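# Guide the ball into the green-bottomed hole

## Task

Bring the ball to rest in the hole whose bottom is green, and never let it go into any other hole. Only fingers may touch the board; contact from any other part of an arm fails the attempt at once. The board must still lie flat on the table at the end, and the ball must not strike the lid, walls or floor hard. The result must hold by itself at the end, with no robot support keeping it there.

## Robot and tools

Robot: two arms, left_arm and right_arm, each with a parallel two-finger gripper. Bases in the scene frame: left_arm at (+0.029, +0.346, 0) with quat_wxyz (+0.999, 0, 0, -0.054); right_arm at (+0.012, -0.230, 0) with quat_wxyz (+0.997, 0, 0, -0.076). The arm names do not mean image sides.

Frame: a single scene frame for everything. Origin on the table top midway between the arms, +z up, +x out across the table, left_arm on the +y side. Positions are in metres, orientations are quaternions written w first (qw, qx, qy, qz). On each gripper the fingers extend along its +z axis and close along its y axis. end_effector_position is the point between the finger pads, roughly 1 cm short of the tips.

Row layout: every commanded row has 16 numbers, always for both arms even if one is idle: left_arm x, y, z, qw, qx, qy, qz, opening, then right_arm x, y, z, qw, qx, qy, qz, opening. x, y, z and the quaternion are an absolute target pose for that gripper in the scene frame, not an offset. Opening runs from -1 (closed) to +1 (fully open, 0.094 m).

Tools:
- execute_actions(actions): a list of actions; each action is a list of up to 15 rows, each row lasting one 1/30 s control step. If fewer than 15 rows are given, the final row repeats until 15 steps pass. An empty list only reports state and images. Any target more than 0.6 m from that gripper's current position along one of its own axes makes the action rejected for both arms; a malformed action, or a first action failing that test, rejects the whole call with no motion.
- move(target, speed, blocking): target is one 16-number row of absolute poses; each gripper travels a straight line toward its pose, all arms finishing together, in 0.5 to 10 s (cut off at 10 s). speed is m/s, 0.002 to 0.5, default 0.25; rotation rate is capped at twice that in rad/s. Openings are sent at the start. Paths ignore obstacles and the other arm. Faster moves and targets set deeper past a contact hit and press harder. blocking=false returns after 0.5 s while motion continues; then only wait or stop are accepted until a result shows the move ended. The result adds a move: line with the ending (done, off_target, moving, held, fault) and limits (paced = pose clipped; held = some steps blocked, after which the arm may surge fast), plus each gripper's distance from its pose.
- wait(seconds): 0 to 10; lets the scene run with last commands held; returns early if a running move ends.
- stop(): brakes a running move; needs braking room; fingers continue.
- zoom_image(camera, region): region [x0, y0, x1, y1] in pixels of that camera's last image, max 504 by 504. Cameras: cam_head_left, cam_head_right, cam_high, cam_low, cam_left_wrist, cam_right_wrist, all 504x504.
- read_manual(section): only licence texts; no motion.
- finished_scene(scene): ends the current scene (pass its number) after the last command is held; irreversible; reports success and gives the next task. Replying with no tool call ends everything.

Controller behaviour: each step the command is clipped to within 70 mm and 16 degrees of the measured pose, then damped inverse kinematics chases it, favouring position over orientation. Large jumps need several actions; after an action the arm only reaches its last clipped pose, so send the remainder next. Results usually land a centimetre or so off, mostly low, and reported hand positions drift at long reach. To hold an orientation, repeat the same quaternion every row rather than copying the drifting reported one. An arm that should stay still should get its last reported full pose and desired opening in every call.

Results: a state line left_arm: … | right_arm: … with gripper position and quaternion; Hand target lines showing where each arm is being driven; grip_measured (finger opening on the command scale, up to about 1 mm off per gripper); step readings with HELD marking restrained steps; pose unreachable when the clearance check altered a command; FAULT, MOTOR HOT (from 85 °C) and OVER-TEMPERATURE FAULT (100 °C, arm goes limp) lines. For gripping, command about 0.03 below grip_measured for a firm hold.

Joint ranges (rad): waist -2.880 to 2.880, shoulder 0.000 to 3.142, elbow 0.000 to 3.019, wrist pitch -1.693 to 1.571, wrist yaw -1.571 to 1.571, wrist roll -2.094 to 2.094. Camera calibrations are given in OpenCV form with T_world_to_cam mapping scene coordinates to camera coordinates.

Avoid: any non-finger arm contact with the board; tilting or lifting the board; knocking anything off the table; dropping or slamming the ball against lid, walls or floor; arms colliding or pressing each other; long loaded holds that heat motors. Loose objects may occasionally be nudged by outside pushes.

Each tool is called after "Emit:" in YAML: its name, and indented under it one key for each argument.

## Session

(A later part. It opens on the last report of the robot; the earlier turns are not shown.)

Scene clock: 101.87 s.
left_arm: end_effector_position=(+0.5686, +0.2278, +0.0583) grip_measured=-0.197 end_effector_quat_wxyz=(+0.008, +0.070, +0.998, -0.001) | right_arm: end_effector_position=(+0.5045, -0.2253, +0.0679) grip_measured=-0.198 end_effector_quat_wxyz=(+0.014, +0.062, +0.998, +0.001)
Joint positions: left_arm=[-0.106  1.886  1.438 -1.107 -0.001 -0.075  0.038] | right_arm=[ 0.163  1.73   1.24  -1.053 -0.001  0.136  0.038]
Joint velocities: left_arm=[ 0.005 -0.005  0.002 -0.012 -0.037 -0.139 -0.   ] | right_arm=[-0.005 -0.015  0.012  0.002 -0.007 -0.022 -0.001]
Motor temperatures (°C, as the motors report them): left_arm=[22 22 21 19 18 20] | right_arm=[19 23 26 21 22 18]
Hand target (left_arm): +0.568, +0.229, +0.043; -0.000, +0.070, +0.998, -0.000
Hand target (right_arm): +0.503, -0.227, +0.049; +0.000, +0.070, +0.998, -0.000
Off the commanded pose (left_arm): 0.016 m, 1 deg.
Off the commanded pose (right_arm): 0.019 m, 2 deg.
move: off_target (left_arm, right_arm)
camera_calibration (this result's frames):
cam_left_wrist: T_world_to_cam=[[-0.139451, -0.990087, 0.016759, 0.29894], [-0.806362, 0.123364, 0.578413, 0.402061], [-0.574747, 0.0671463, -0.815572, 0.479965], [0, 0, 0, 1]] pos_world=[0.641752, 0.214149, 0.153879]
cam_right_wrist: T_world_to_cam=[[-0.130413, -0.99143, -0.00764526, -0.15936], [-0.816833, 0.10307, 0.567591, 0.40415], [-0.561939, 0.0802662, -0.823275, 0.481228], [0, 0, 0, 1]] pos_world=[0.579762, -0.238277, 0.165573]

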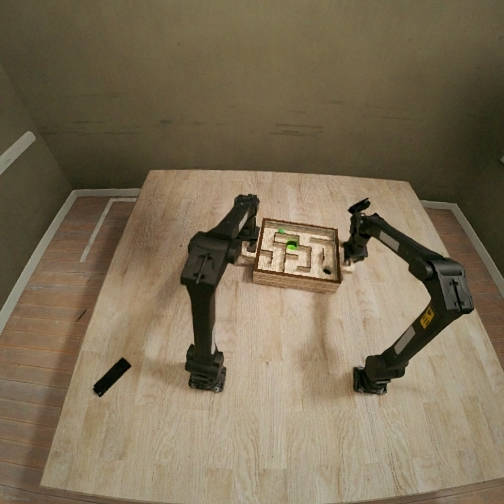

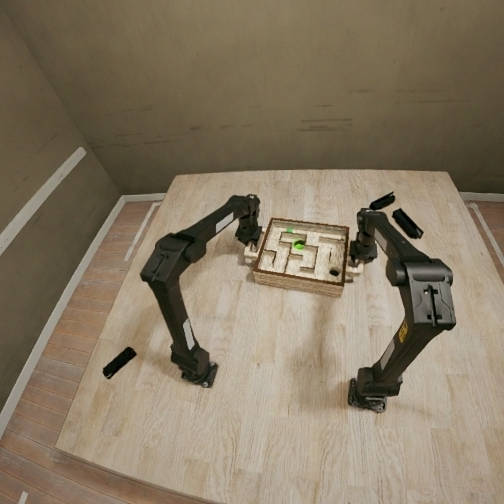

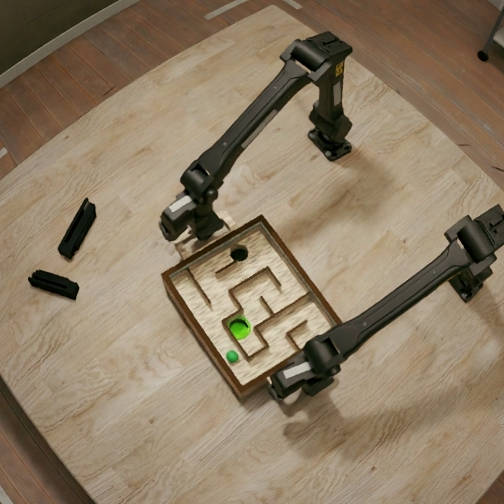

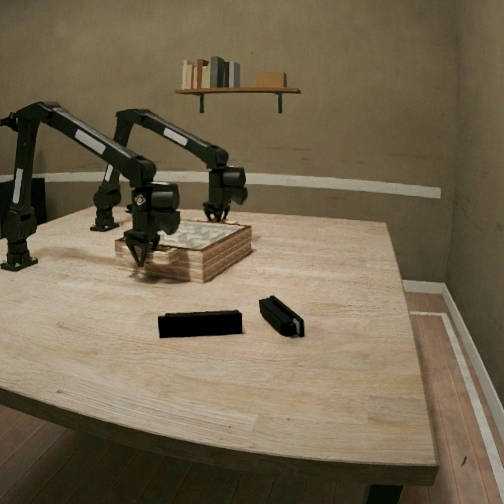

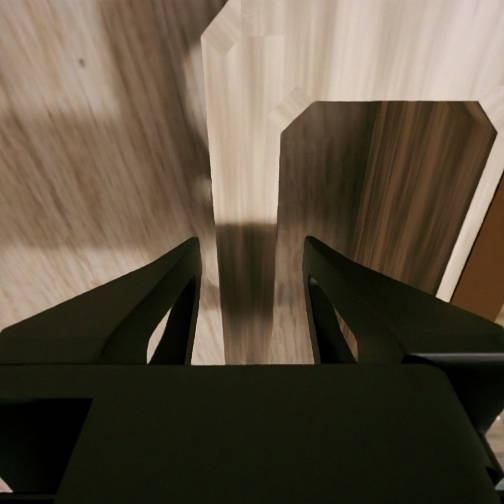

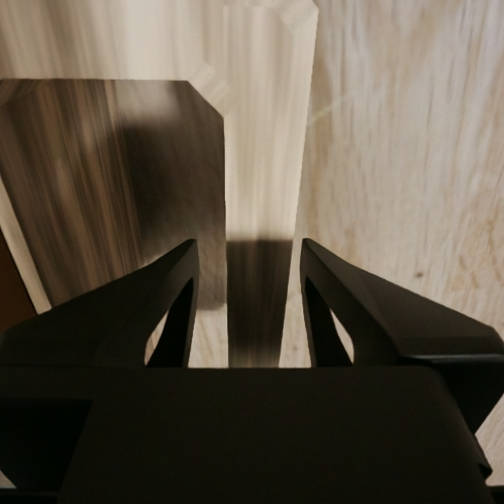

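Emit:
move:
  target: [0.569,0.229,0.045,0,0.0698,0.9976,0,-0.8,0.503,-0.227,0.052,0,0.0698,0.9976,0,-0.8]
  speed: 0.05

Scene clock: 105.87 s.
left_arm: end_effector_position=(+0.5687, +0.2287, +0.0583) grip_measured=-0.712 end_effector_quat_wxyz=(+0.008, +0.069, +0.998, +0.001) | right_arm: end_effector_position=(+0.5045, -0.2263, +0.0679) grip_measured=-0.700 end_effector_quat_wxyz=(+0.014, +0.071, +0.997, +0.001)
Joint positions: left_arm=[-0.105  1.886  1.438 -1.107 -0.004 -0.075  0.014] | right_arm=[ 0.161  1.73   1.24  -1.053 -0.     0.152  0.014]
Joint velocities: left_arm=[-0.024 -0.015 -0.017 -0.017 -0.037 -0.037 -0.   ] | right_arm=[-0.005 -0.005 -0.017  0.002  0.007 -0.066  0.001]
Motor temperatures (°C, as the motors report them): left_arm=[22 22 21 19 18 20] | right_arm=[19 23 26 21 22 18]
Hand target (left_arm): +0.568, +0.229, +0.045; -0.000, +0.070, +0.998, -0.000
Hand target (right_arm): +0.503, -0.227, +0.052; +0.000, +0.070, +0.998, -0.000
Off the commanded pose (left_arm): 0.013 m, 1 deg.
Off the commanded pose (right_arm): 0.016 m, 2 deg.
move: off_target (left_arm, right_arm)
camera_calibration (this result's frames):
cam_left_wrist: T_world_to_cam=[[-0.138662, -0.990239, 0.0140968, 0.29956], [-0.806789, 0.121206, 0.578274, 0.402849], [-0.574339, 0.0688118, -0.815721, 0.479411], [0, 0, 0, 1]] pos_world=[0.641896, 0.214819, 0.153886]
cam_right_wrist: T_world_to_cam=[[-0.148171, -0.988932, -0.00770199, -0.150827], [-0.814848, 0.117668, 0.567607, 0.406562], [-0.560418, 0.090379, -0.823264, 0.482834], [0, 0, 0, 1]] pos_world=[0.579527, -0.240635, 0.165571]

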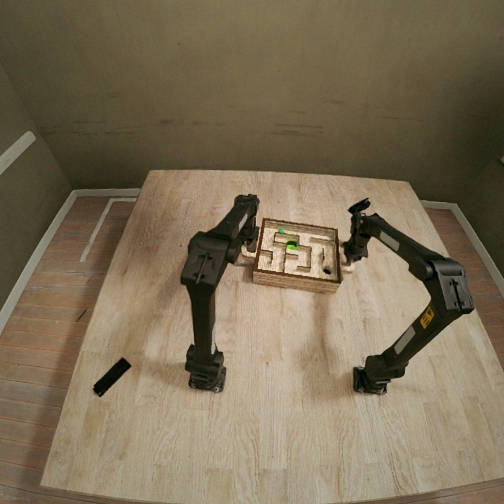

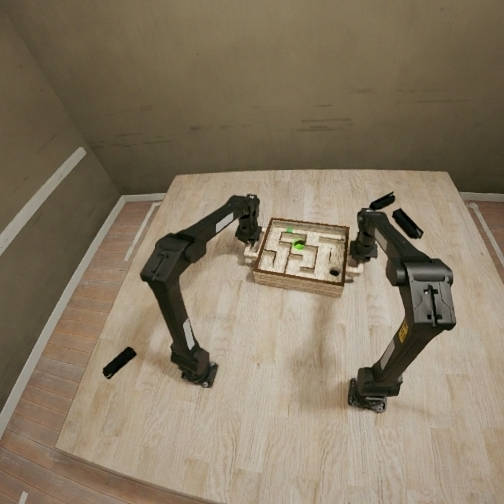

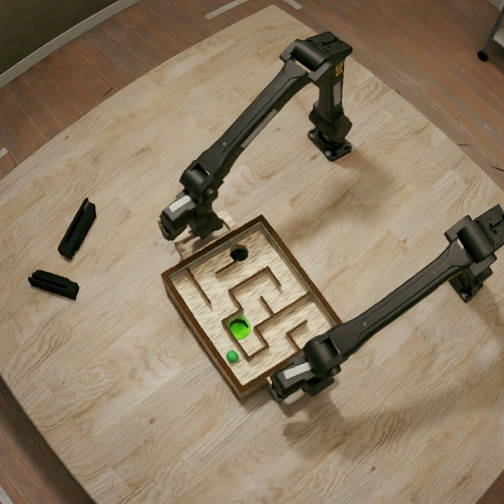

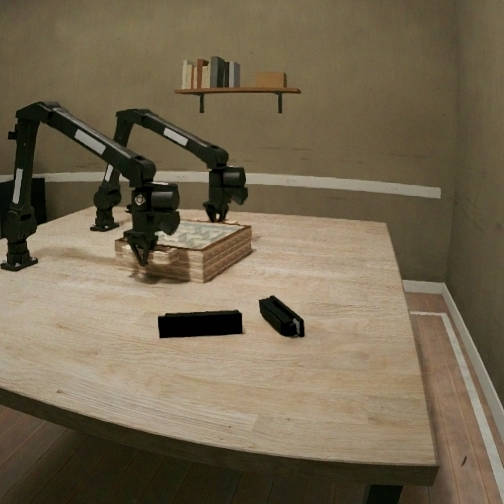

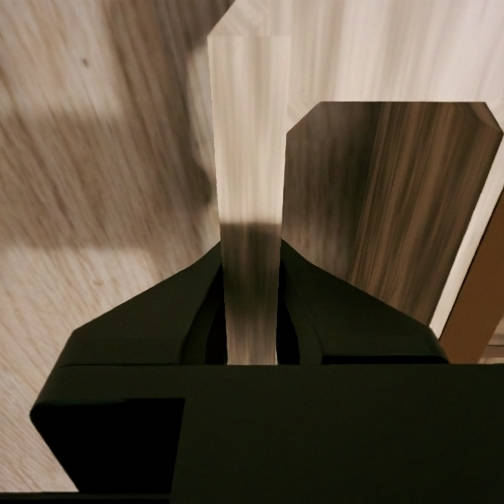

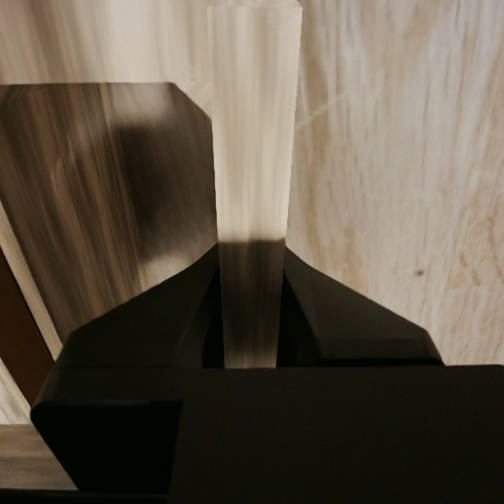

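Emit:
move:
  target: [0.569,0.229,0.1,-0.01,0.0698,0.9976,0.01,-0.8,0.503,-0.227,0.1,-0.01,0.0698,0.9976,0.01,-0.8]
  speed: 0.03

Emit:
zoom_image:
  camera: "cam_high"
  region: [140, 170, 370, 400]

Scene clock: 138.67 s.
left_arm: end_effector_position=(+0.5482, +0.2332, +0.0649) grip_measured=-0.712 end_effector_quat_wxyz=(-0.040, +0.067, +0.997, +0.008) | right_arm: end_effector_position=(+0.4862, -0.2228, +0.0738) grip_measured=-0.701 end_effector_quat_wxyz=(-0.030, +0.072, +0.997, +0.008)
Joint positions: left_arm=[-0.105  1.886  1.455 -1.221 -0.004 -0.08   0.014] | right_arm=[ 0.161  1.73   1.256 -1.155 -0.022  0.153  0.014]
Joint velocities: left_arm=[-0.015  0.005 -0.017 -0.002 -0.037  0.051 -0.   ] | right_arm=[-0.015 -0.015  0.002 -0.022  0.037 -0.081  0.001]
Motor temperatures (°C, as the motors report them): left_arm=[22 22 22 19 18 20] | right_arm=[19 23 26 21 22 18]
Hand target (left_arm): +0.568, +0.229, +0.100; -0.009, +0.069, +0.997, +0.010
Hand target (right_arm): +0.501, -0.227, +0.100; -0.009, +0.070, +0.997, +0.010
Off the commanded pose (left_arm): 0.041 m, 3 deg.
Off the commanded pose (right_arm): 0.031 m, 2 deg.
move: off_target (left_arm, right_arm)
camera_calibration (this result's frames):
cam_left_wrist: T_world_to_cam=[[-0.132054, -0.991224, 0.00601392, 0.298227], [-0.749363, 0.103801, 0.653973, 0.349617], [-0.648858, 0.0818534, -0.756494, 0.506677], [0, 0, 0, 1]] pos_world=[0.630134, 0.217846, 0.152864]
cam_right_wrist: T_world_to_cam=[[-0.150244, -0.988533, -0.0151394, -0.148385], [-0.762596, 0.106132, 0.638109, 0.354676], [-0.629185, 0.107417, -0.769797, 0.510427], [0, 0, 0, 1]] pos_world=[0.569333, -0.239155, 0.164357]

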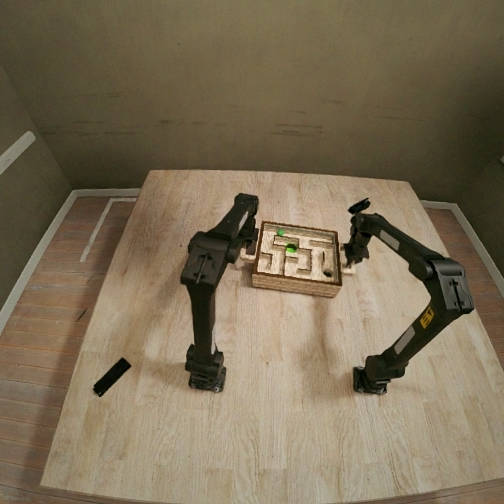

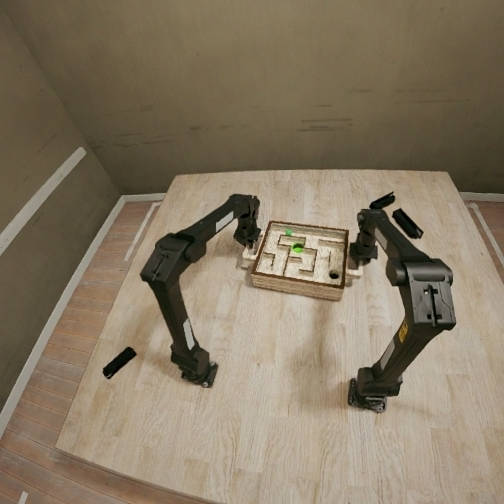

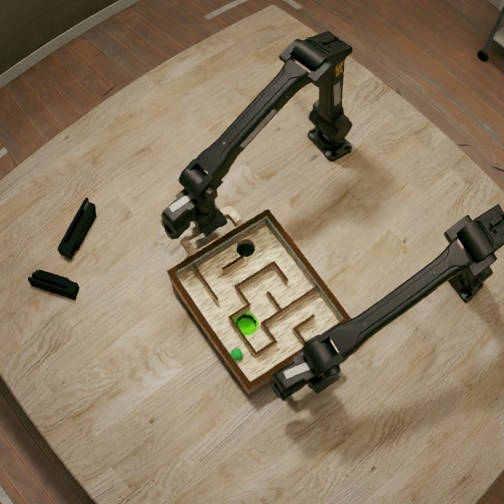

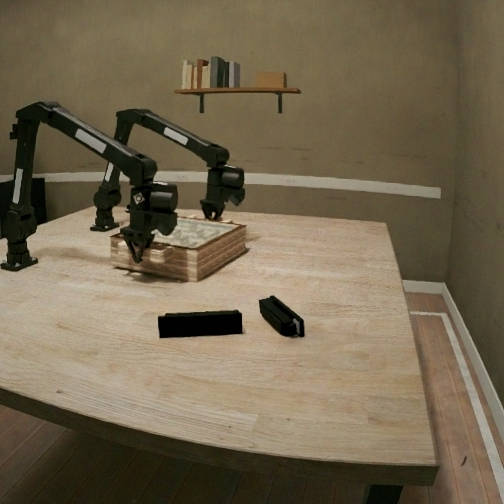

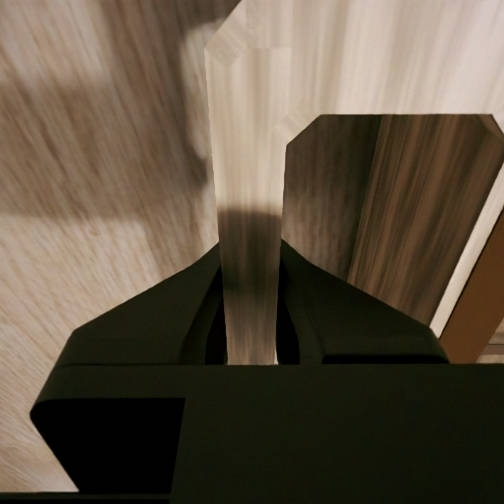

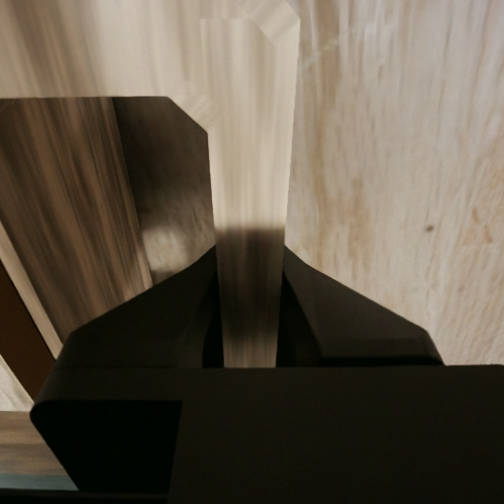

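Region (140, 170, 370, 400) of cam_high's 504x504 image, scaled by 2.191, with more detail than that image has.

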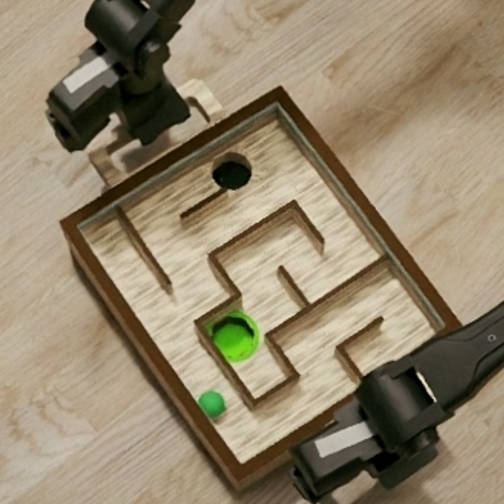

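Emit:
move:
  target: [0.569,0.229,0.125,-0.01,0.0698,0.9976,0.01,-0.8,0.503,-0.227,0.128,-0.01,0.0698,0.9976,0.01,-0.8]
  speed: 0.02

Emit:
zoom_image:
  camera: "cam_low"
  region: [90, 180, 290, 300]

Scene clock: 146.80 s.
left_arm: end_effector_position=(+0.5407, +0.2338, +0.0741) grip_measured=-0.712 end_effector_quat_wxyz=(-0.062, +0.067, +0.996, +0.010) | right_arm: end_effector_position=(+0.4775, -0.2221, +0.0825) grip_measured=-0.701 end_effector_quat_wxyz=(-0.056, +0.072, +0.996, +0.009)
Joint positions: left_arm=[-0.106  1.886  1.478 -1.289 -0.002 -0.081  0.014] | right_arm=[ 0.161  1.73   1.278 -1.228 -0.026  0.153  0.014]
Joint velocities: left_arm=[-0.015 -0.005 -0.002 -0.002 -0.037 -0.037 -0.   ] | right_arm=[-0.005  0.005 -0.012  0.002  0.051  0.022 -0.   ]
Motor temperatures (°C, as the motors report them): left_arm=[22 22 23 19 18 20] | right_arm=[19 23 27 21 22 18]
Hand target (left_arm): +0.566, +0.230, +0.125; -0.010, +0.070, +0.997, +0.010
Hand target (right_arm): +0.499, -0.227, +0.128; -0.010, +0.070, +0.997, +0.010
Off the commanded pose (left_arm): 0.058 m, 6 deg.
Off the commanded pose (right_arm): 0.052 m, 5 deg.
move: off_target (left_arm, right_arm)
camera_calibration (this result's frames):
cam_left_wrist: T_world_to_cam=[[-0.131919, -0.991249, 0.00486869, 0.297747], [-0.719224, 0.0990944, 0.687675, 0.320196], [-0.682139, 0.0872155, -0.726002, 0.523103], [0, 0, 0, 1]] pos_world=[0.6264, 0.217789, 0.158133]
cam_right_wrist: T_world_to_cam=[[-0.15126, -0.988431, -0.0111547, -0.148742], [-0.729182, 0.103954, 0.676378, 0.322899], [-0.667393, 0.110443, -0.73647, 0.527729], [0, 0, 0, 1]] pos_world=[0.565156, -0.238872, 0.168596]

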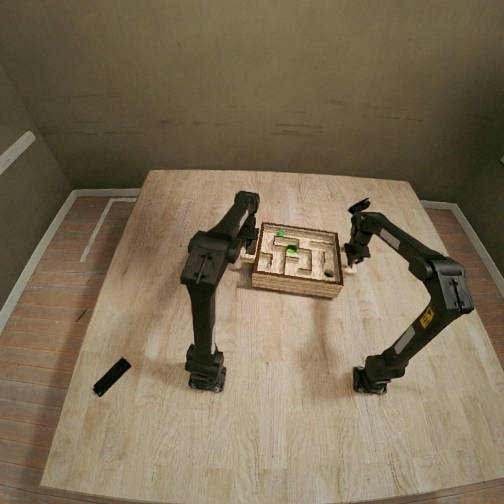

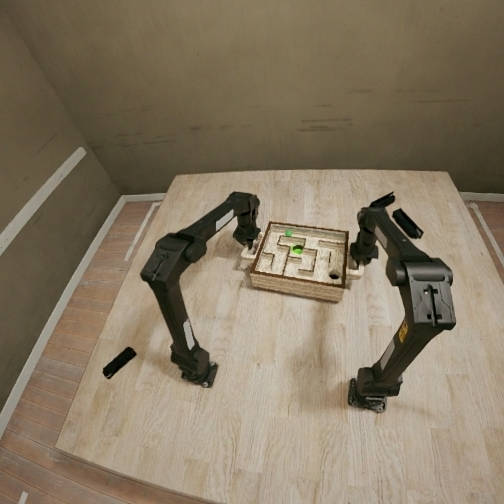

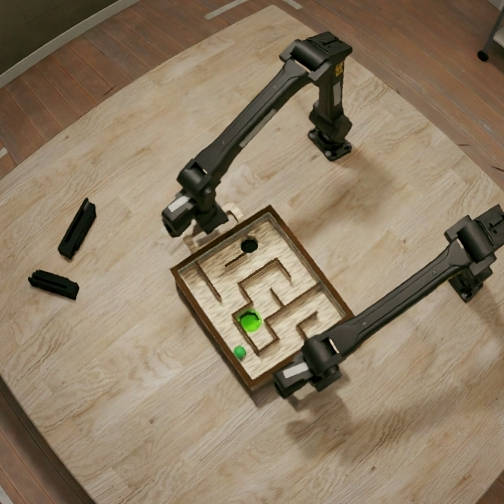

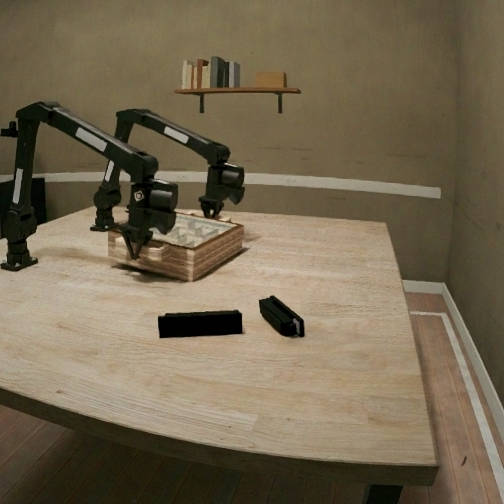

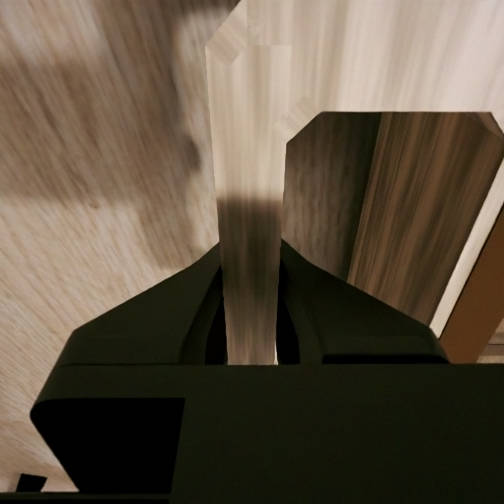

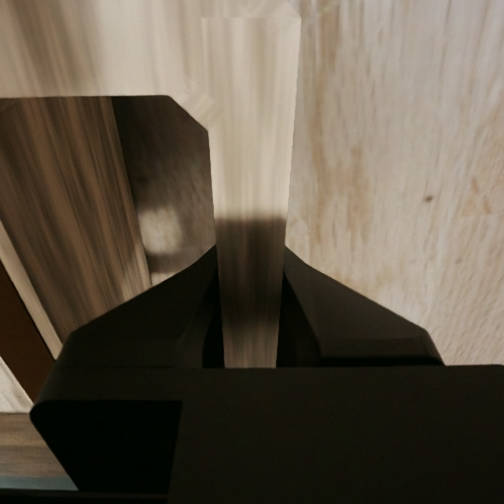

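Region (90, 180, 290, 300) of cam_low's 504x504 image, scaled by 2.520, with more detail than that image has; it fills the top 302 rows of this view, and the rest is white.

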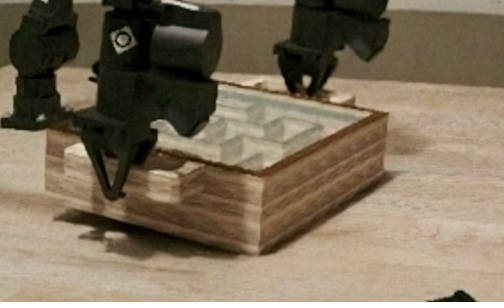

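Emit:
move:
  target: [0.575,0.229,0.14,0.0,0.0698,0.9976,0.015,-0.8,0.51,-0.227,0.128,0.0,0.0698,0.9976,0.015,-0.8]
  speed: 0.02

Scene clock: 158.43 s.
left_arm: end_effector_position=(+0.5436, +0.2347, +0.0808) grip_measured=-0.712 end_effector_quat_wxyz=(-0.062, +0.068, +0.996, +0.017) | right_arm: end_effector_position=(+0.4781, -0.2206, +0.0829) grip_measured=-0.701 end_effector_quat_wxyz=(-0.055, +0.073, +0.996, +0.013)
Joint positions: left_arm=[-0.108  1.887  1.499 -1.311 -0.015 -0.081  0.014] | right_arm=[ 0.161  1.73   1.279 -1.228 -0.035  0.153  0.014]
Joint velocities: left_arm=[-0.005 -0.005  0.002 -0.002 -0.022  0.051  0.001] | right_arm=[-0.005 -0.005  0.012 -0.007 -0.051 -0.007  0.   ]
Motor temperatures (°C, as the motors report them): left_arm=[22 23 24 19 18 20] | right_arm=[19 23 28 21 22 18]
Hand target (left_arm): +0.572, +0.230, +0.139; +0.001, +0.070, +0.997, +0.015
Hand target (right_arm): +0.506, -0.227, +0.129; +0.000, +0.069, +0.997, +0.015
Off the commanded pose (left_arm): 0.067 m, 7 deg.
Off the commanded pose (right_arm): 0.056 m, 6 deg.
move: off_target (left_arm, right_arm)
camera_calibration (this result's frames):
cam_left_wrist: T_world_to_cam=[[-0.135109, -0.990794, -0.00851747, 0.301687], [-0.719328, 0.0921718, 0.688529, 0.319229], [-0.681405, 0.0991535, -0.725159, 0.526672], [0, 0, 0, 1]] pos_world=[0.629268, 0.217264, 0.164692]
cam_right_wrist: T_world_to_cam=[[-0.152179, -0.98815, -0.0200077, -0.145924], [-0.730063, 0.0987407, 0.676209, 0.322162], [-0.66622, 0.117511, -0.736438, 0.529221], [0, 0, 0, 1]] pos_world=[0.56557, -0.238195, 0.168971]

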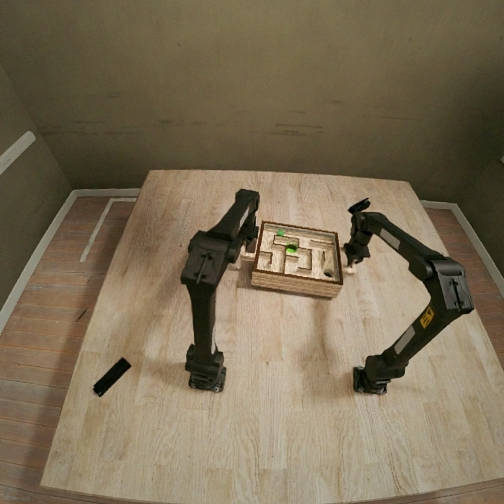

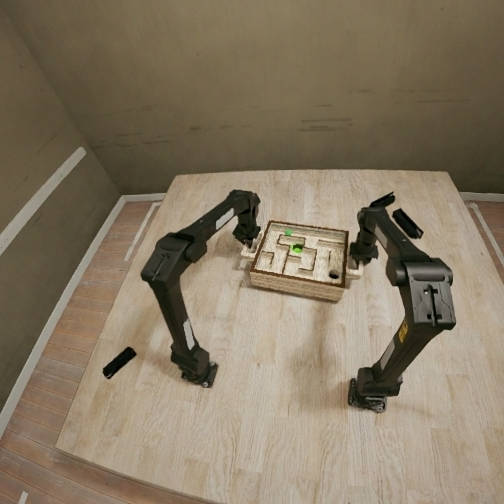

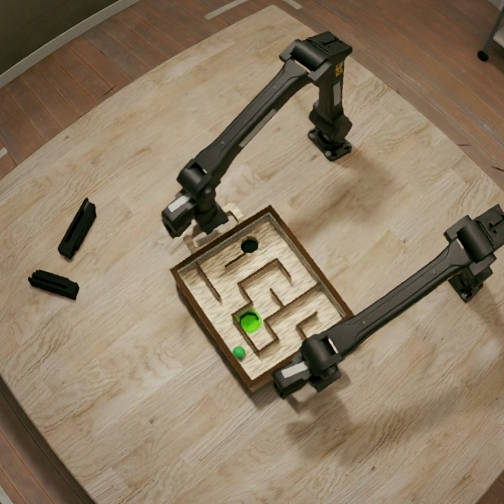

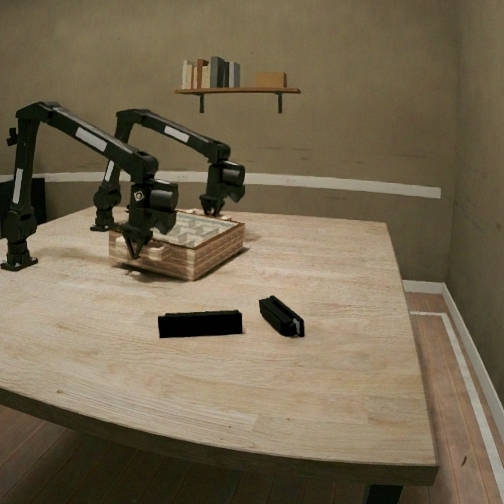

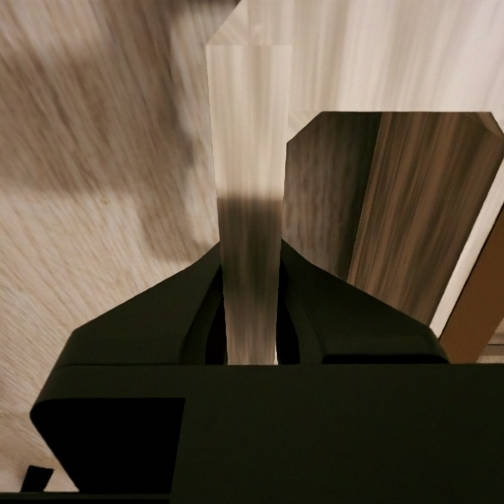

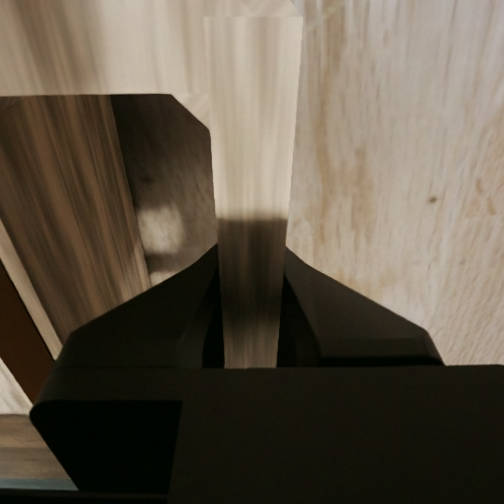

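Emit:
move:
  target: [0.58,0.229,0.125,0.06,0.0698,0.9957,0.012,-0.8,0.515,-0.227,0.115,0.06,0.0698,0.9957,0.012,-0.8]
  speed: 0.02

Scene clock: 174.57 s.
left_arm: end_effector_position=(+0.5654, +0.2330, +0.0814) grip_measured=-0.712 end_effector_quat_wxyz=(+0.007, +0.068, +0.998, +0.015) | right_arm: end_effector_position=(+0.5019, -0.2222, +0.0770) grip_measured=-0.701 end_effector_quat_wxyz=(+0.012, +0.073, +0.997, +0.013)
Joint positions: left_arm=[-0.108  1.856  1.459 -1.165 -0.032 -0.08   0.014] | right_arm=[ 0.161  1.714  1.244 -1.074 -0.024  0.155  0.014]
Joint velocities: left_arm=[-0.005 -0.015  0.012  0.007 -0.022 -0.051  0.   ] | right_arm=[-0.005 -0.015 -0.007  0.002 -0.007 -0.066 -0.   ]
Motor temperatures (°C, as the motors report them): left_arm=[22 23 25 19 18 20] | right_arm=[19 24 29 21 22 18]
Hand target (left_arm): +0.579, +0.229, +0.124; +0.060, +0.071, +0.996, +0.012
Hand target (right_arm): +0.513, -0.227, +0.115; +0.060, +0.069, +0.996, +0.012
Off the commanded pose (left_arm): 0.046 m, 6 deg.
Off the commanded pose (right_arm): 0.041 m, 5 deg.
move: off_target (left_arm, right_arm)
camera_calibration (this result's frames):
cam_left_wrist: T_world_to_cam=[[-0.136052, -0.990589, -0.0149177, 0.303954], [-0.80656, 0.102008, 0.582285, 0.390343], [-0.575283, 0.0912529, -0.812848, 0.49112], [0, 0, 0, 1]] pos_world=[0.638722, 0.216459, 0.176449]
cam_right_wrist: T_world_to_cam=[[-0.150563, -0.988102, -0.0313719, -0.143869], [-0.813997, 0.1059, 0.571134, 0.395531], [-0.561017, 0.111528, -0.820257, 0.493256], [0, 0, 0, 1]] pos_world=[0.577025, -0.239057, 0.174182]

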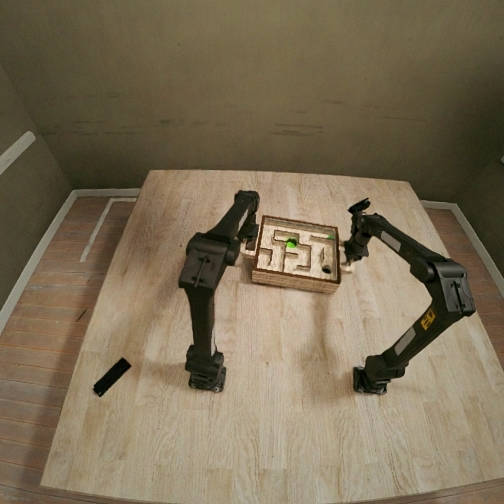

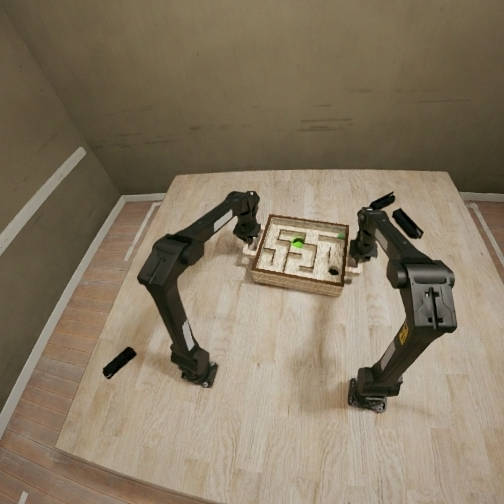

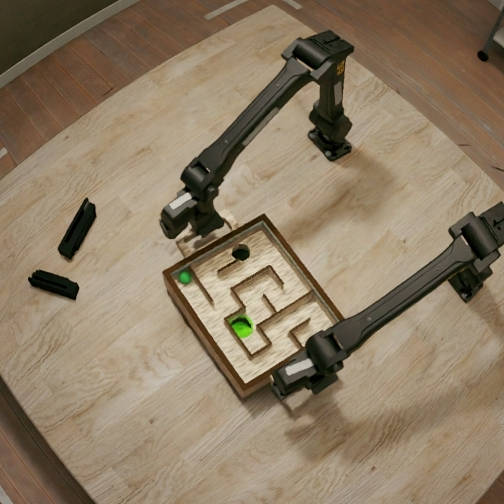

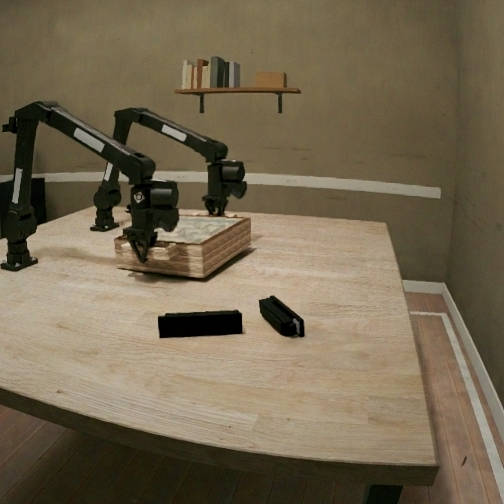

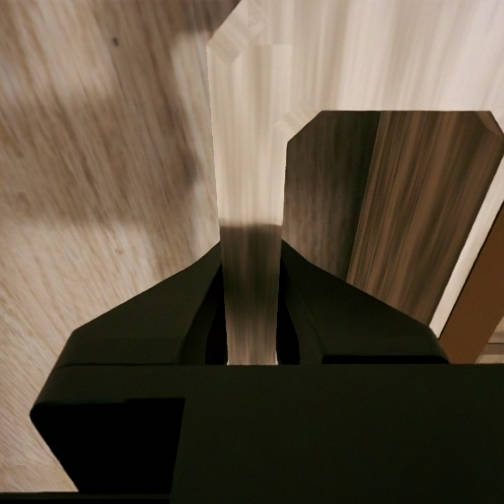

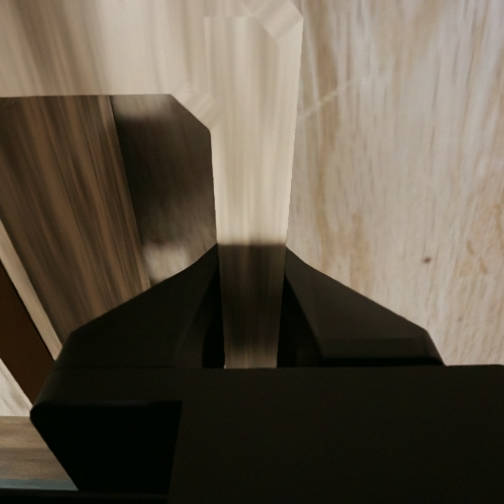

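Emit:
move:
  target: [0.582,0.229,0.128,0.082,0.0698,0.994,0.012,-0.8,0.517,-0.227,0.12,0.082,0.0698,0.994,0.012,-0.8]
  speed: 0.02

Emit:
zoom_image:
  camera: "cam_high"
  region: [140, 180, 370, 410]

Scene clock: 183.37 s.
left_arm: end_effector_position=(+0.5671, +0.2328, +0.0851) grip_measured=-0.712 end_effector_quat_wxyz=(+0.028, +0.068, +0.997, +0.014) | right_arm: end_effector_position=(+0.5040, -0.2227, +0.0816) grip_measured=-0.701 end_effector_quat_wxyz=(+0.034, +0.073, +0.997, +0.013)
Joint positions: left_arm=[-0.109  1.832  1.433 -1.122 -0.036 -0.08   0.014] | right_arm=[ 0.161  1.689  1.222 -1.034 -0.021  0.156  0.014]
Joint velocities: left_arm=[ 0.005 -0.005 -0.012  0.017  0.007  0.037  0.   ] | right_arm=[-0.005 -0.015  0.007  0.007 -0.037 -0.066 -0.002]
Motor temperatures (°C, as the motors report them): left_arm=[22 23 24 19 18 20] | right_arm=[19 24 28 21 22 18]
Hand target (left_arm): +0.581, +0.229, +0.127; +0.082, +0.070, +0.994, +0.012
Hand target (right_arm): +0.515, -0.227, +0.120; +0.082, +0.069, +0.994, +0.012
Off the commanded pose (left_arm): 0.046 m, 6 deg.
Off the commanded pose (right_arm): 0.041 m, 6 deg.
move: off_target (left_arm, right_arm)
camera_calibration (this result's frames):
cam_left_wrist: T_world_to_cam=[[-0.136084, -0.990584, -0.0149746, 0.304064], [-0.830062, 0.105754, 0.547551, 0.405012], [-0.540812, 0.0869426, -0.836638, 0.47858], [0, 0, 0, 1]] pos_world=[0.636386, 0.21676, 0.183186]
cam_right_wrist: T_world_to_cam=[[-0.150038, -0.988062, -0.0349553, -0.143945], [-0.837957, 0.108321, 0.534878, 0.410199], [-0.524706, 0.109543, -0.844206, 0.481455], [0, 0, 0, 1]] pos_world=[0.574755, -0.2394, 0.182009]

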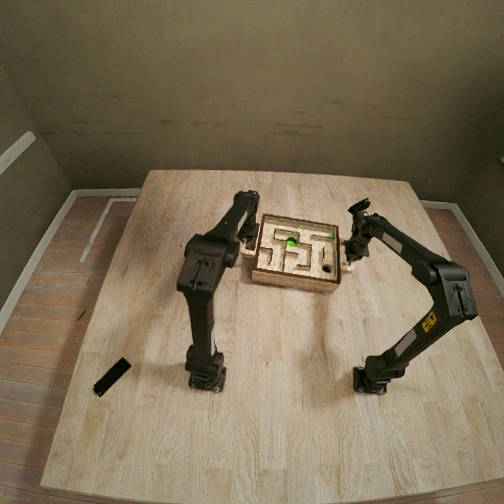

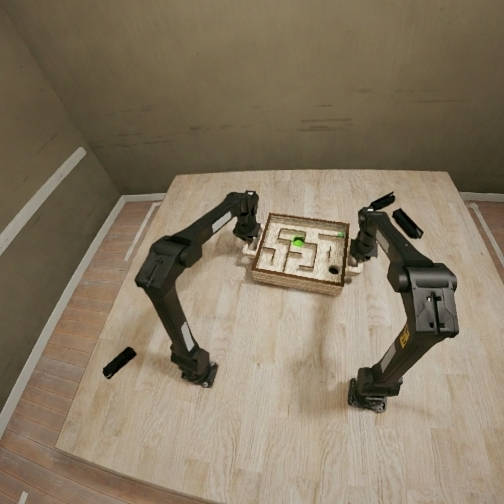

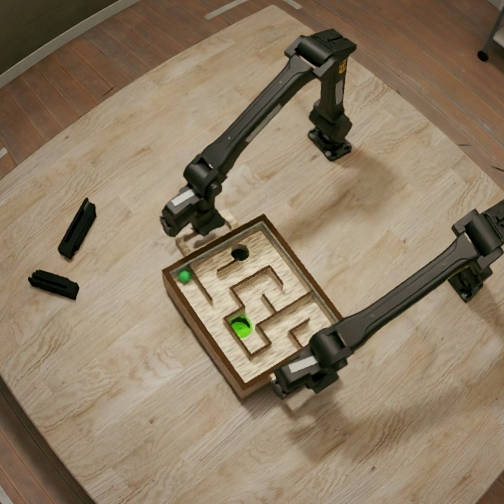

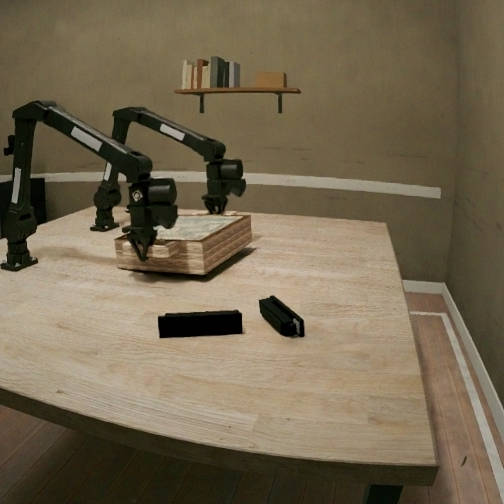

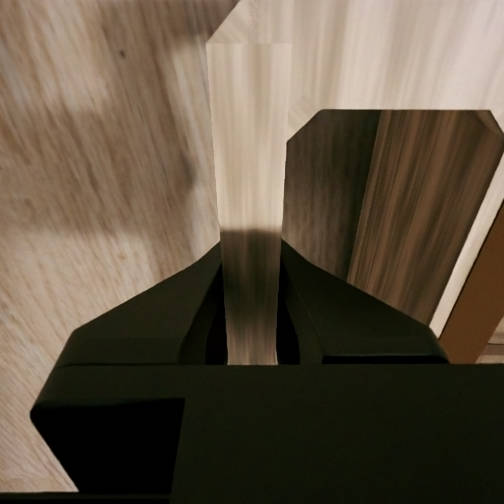

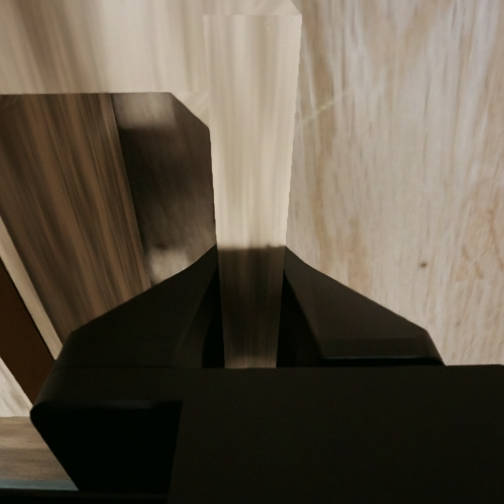

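Region (140, 180, 370, 410) of cam_high's 504x504 image, scaled by 2.191, with more detail than that image has.

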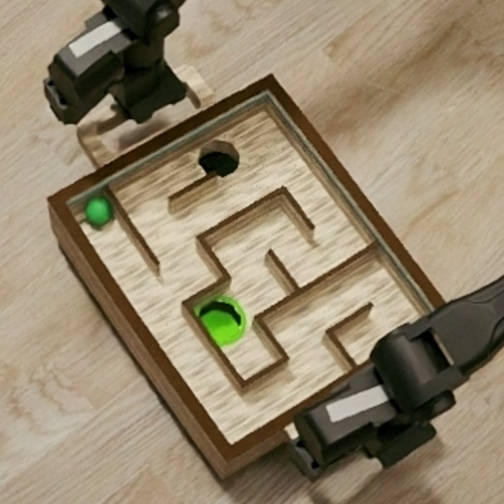

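Emit:
move:
  target: [0.582,0.229,0.112,0.082,0.0698,0.994,-0.015,-0.8,0.517,-0.227,0.136,0.082,0.0698,0.994,-0.015,-0.8]
  speed: 0.015

Emit:
zoom_image:
  camera: "cam_high"
  region: [140, 180, 370, 410]

Scene clock: 193.33 s.
left_arm: end_effector_position=(+0.5621, +0.2259, +0.0687) grip_measured=-0.712 end_effector_quat_wxyz=(+0.025, +0.073, +0.997, -0.008) | right_arm: end_effector_position=(+0.4935, -0.2288, +0.0846) grip_measured=-0.701 end_effector_quat_wxyz=(+0.030, +0.078, +0.996, -0.013)
Joint positions: left_arm=[-0.109  1.84   1.399 -1.078  0.009 -0.071  0.014] | right_arm=[ 0.168  1.668  1.204 -1.05   0.032  0.171  0.014]
Joint velocities: left_arm=[-0.005  0.015 -0.007  0.012 -0.066  0.037 -0.001] | right_arm=[-0.005 -0.005  0.007  0.002 -0.037 -0.007  0.   ]
Motor temperatures (°C, as the motors report them): left_arm=[22 23 24 19 18 20] | right_arm=[19 24 28 21 22 18]
Hand target (left_arm): +0.581, +0.229, +0.112; +0.082, +0.070, +0.994, -0.015
Hand target (right_arm): +0.513, -0.227, +0.136; +0.082, +0.070, +0.994, -0.015
Off the commanded pose (left_arm): 0.048 m, 7 deg.
Off the commanded pose (right_arm): 0.057 m, 6 deg.
move: off_target (left_arm, right_arm)
camera_calibration (this result's frames):
cam_left_wrist: T_world_to_cam=[[-0.147346, -0.988646, 0.0294599, 0.299226], [-0.823951, 0.139169, 0.549306, 0.39941], [-0.547169, 0.0566645, -0.835102, 0.473059], [0, 0, 0, 1]] pos_world=[0.632027, 0.213437, 0.166839]
cam_right_wrist: T_world_to_cam=[[-0.161728, -0.986662, 0.0185, -0.149858], [-0.829689, 0.1461, 0.538767, 0.404691], [-0.534284, 0.0717846, -0.842251, 0.475097], [0, 0, 0, 1]] pos_world=[0.565368, -0.241089, 0.18489]

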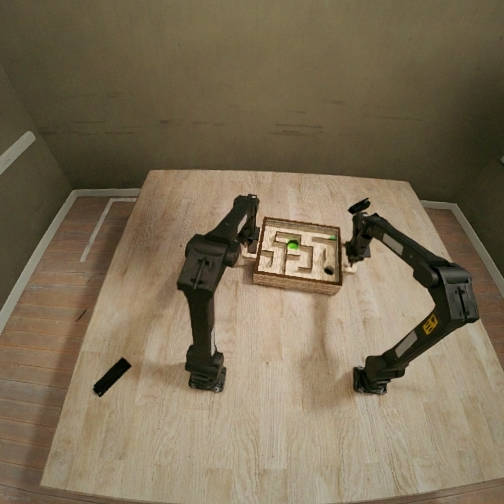

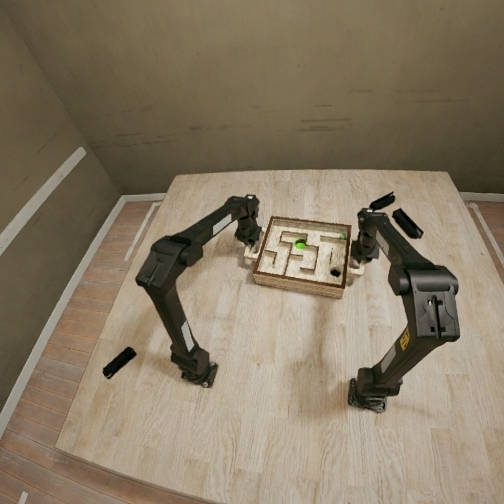

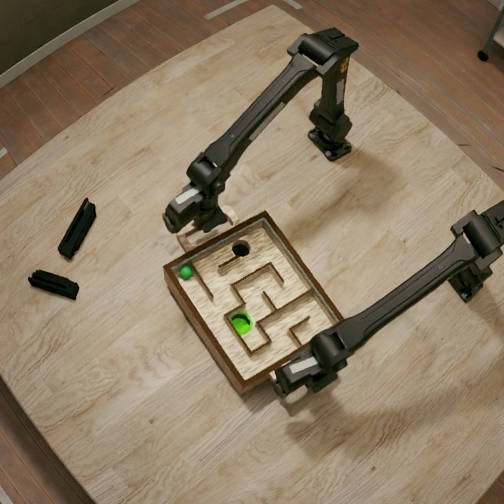

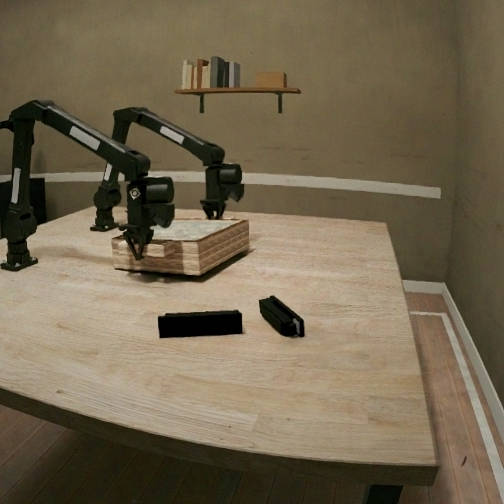

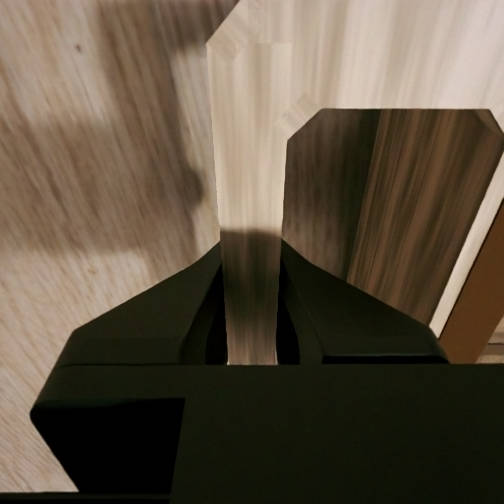

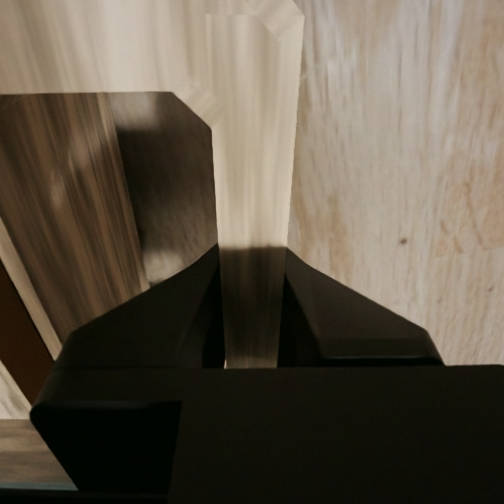

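Region (140, 180, 370, 410) of cam_high's 504x504 image, scaled by 2.191, with more detail than that image has.

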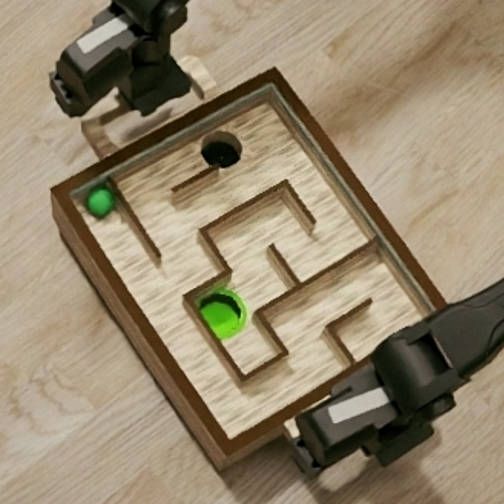

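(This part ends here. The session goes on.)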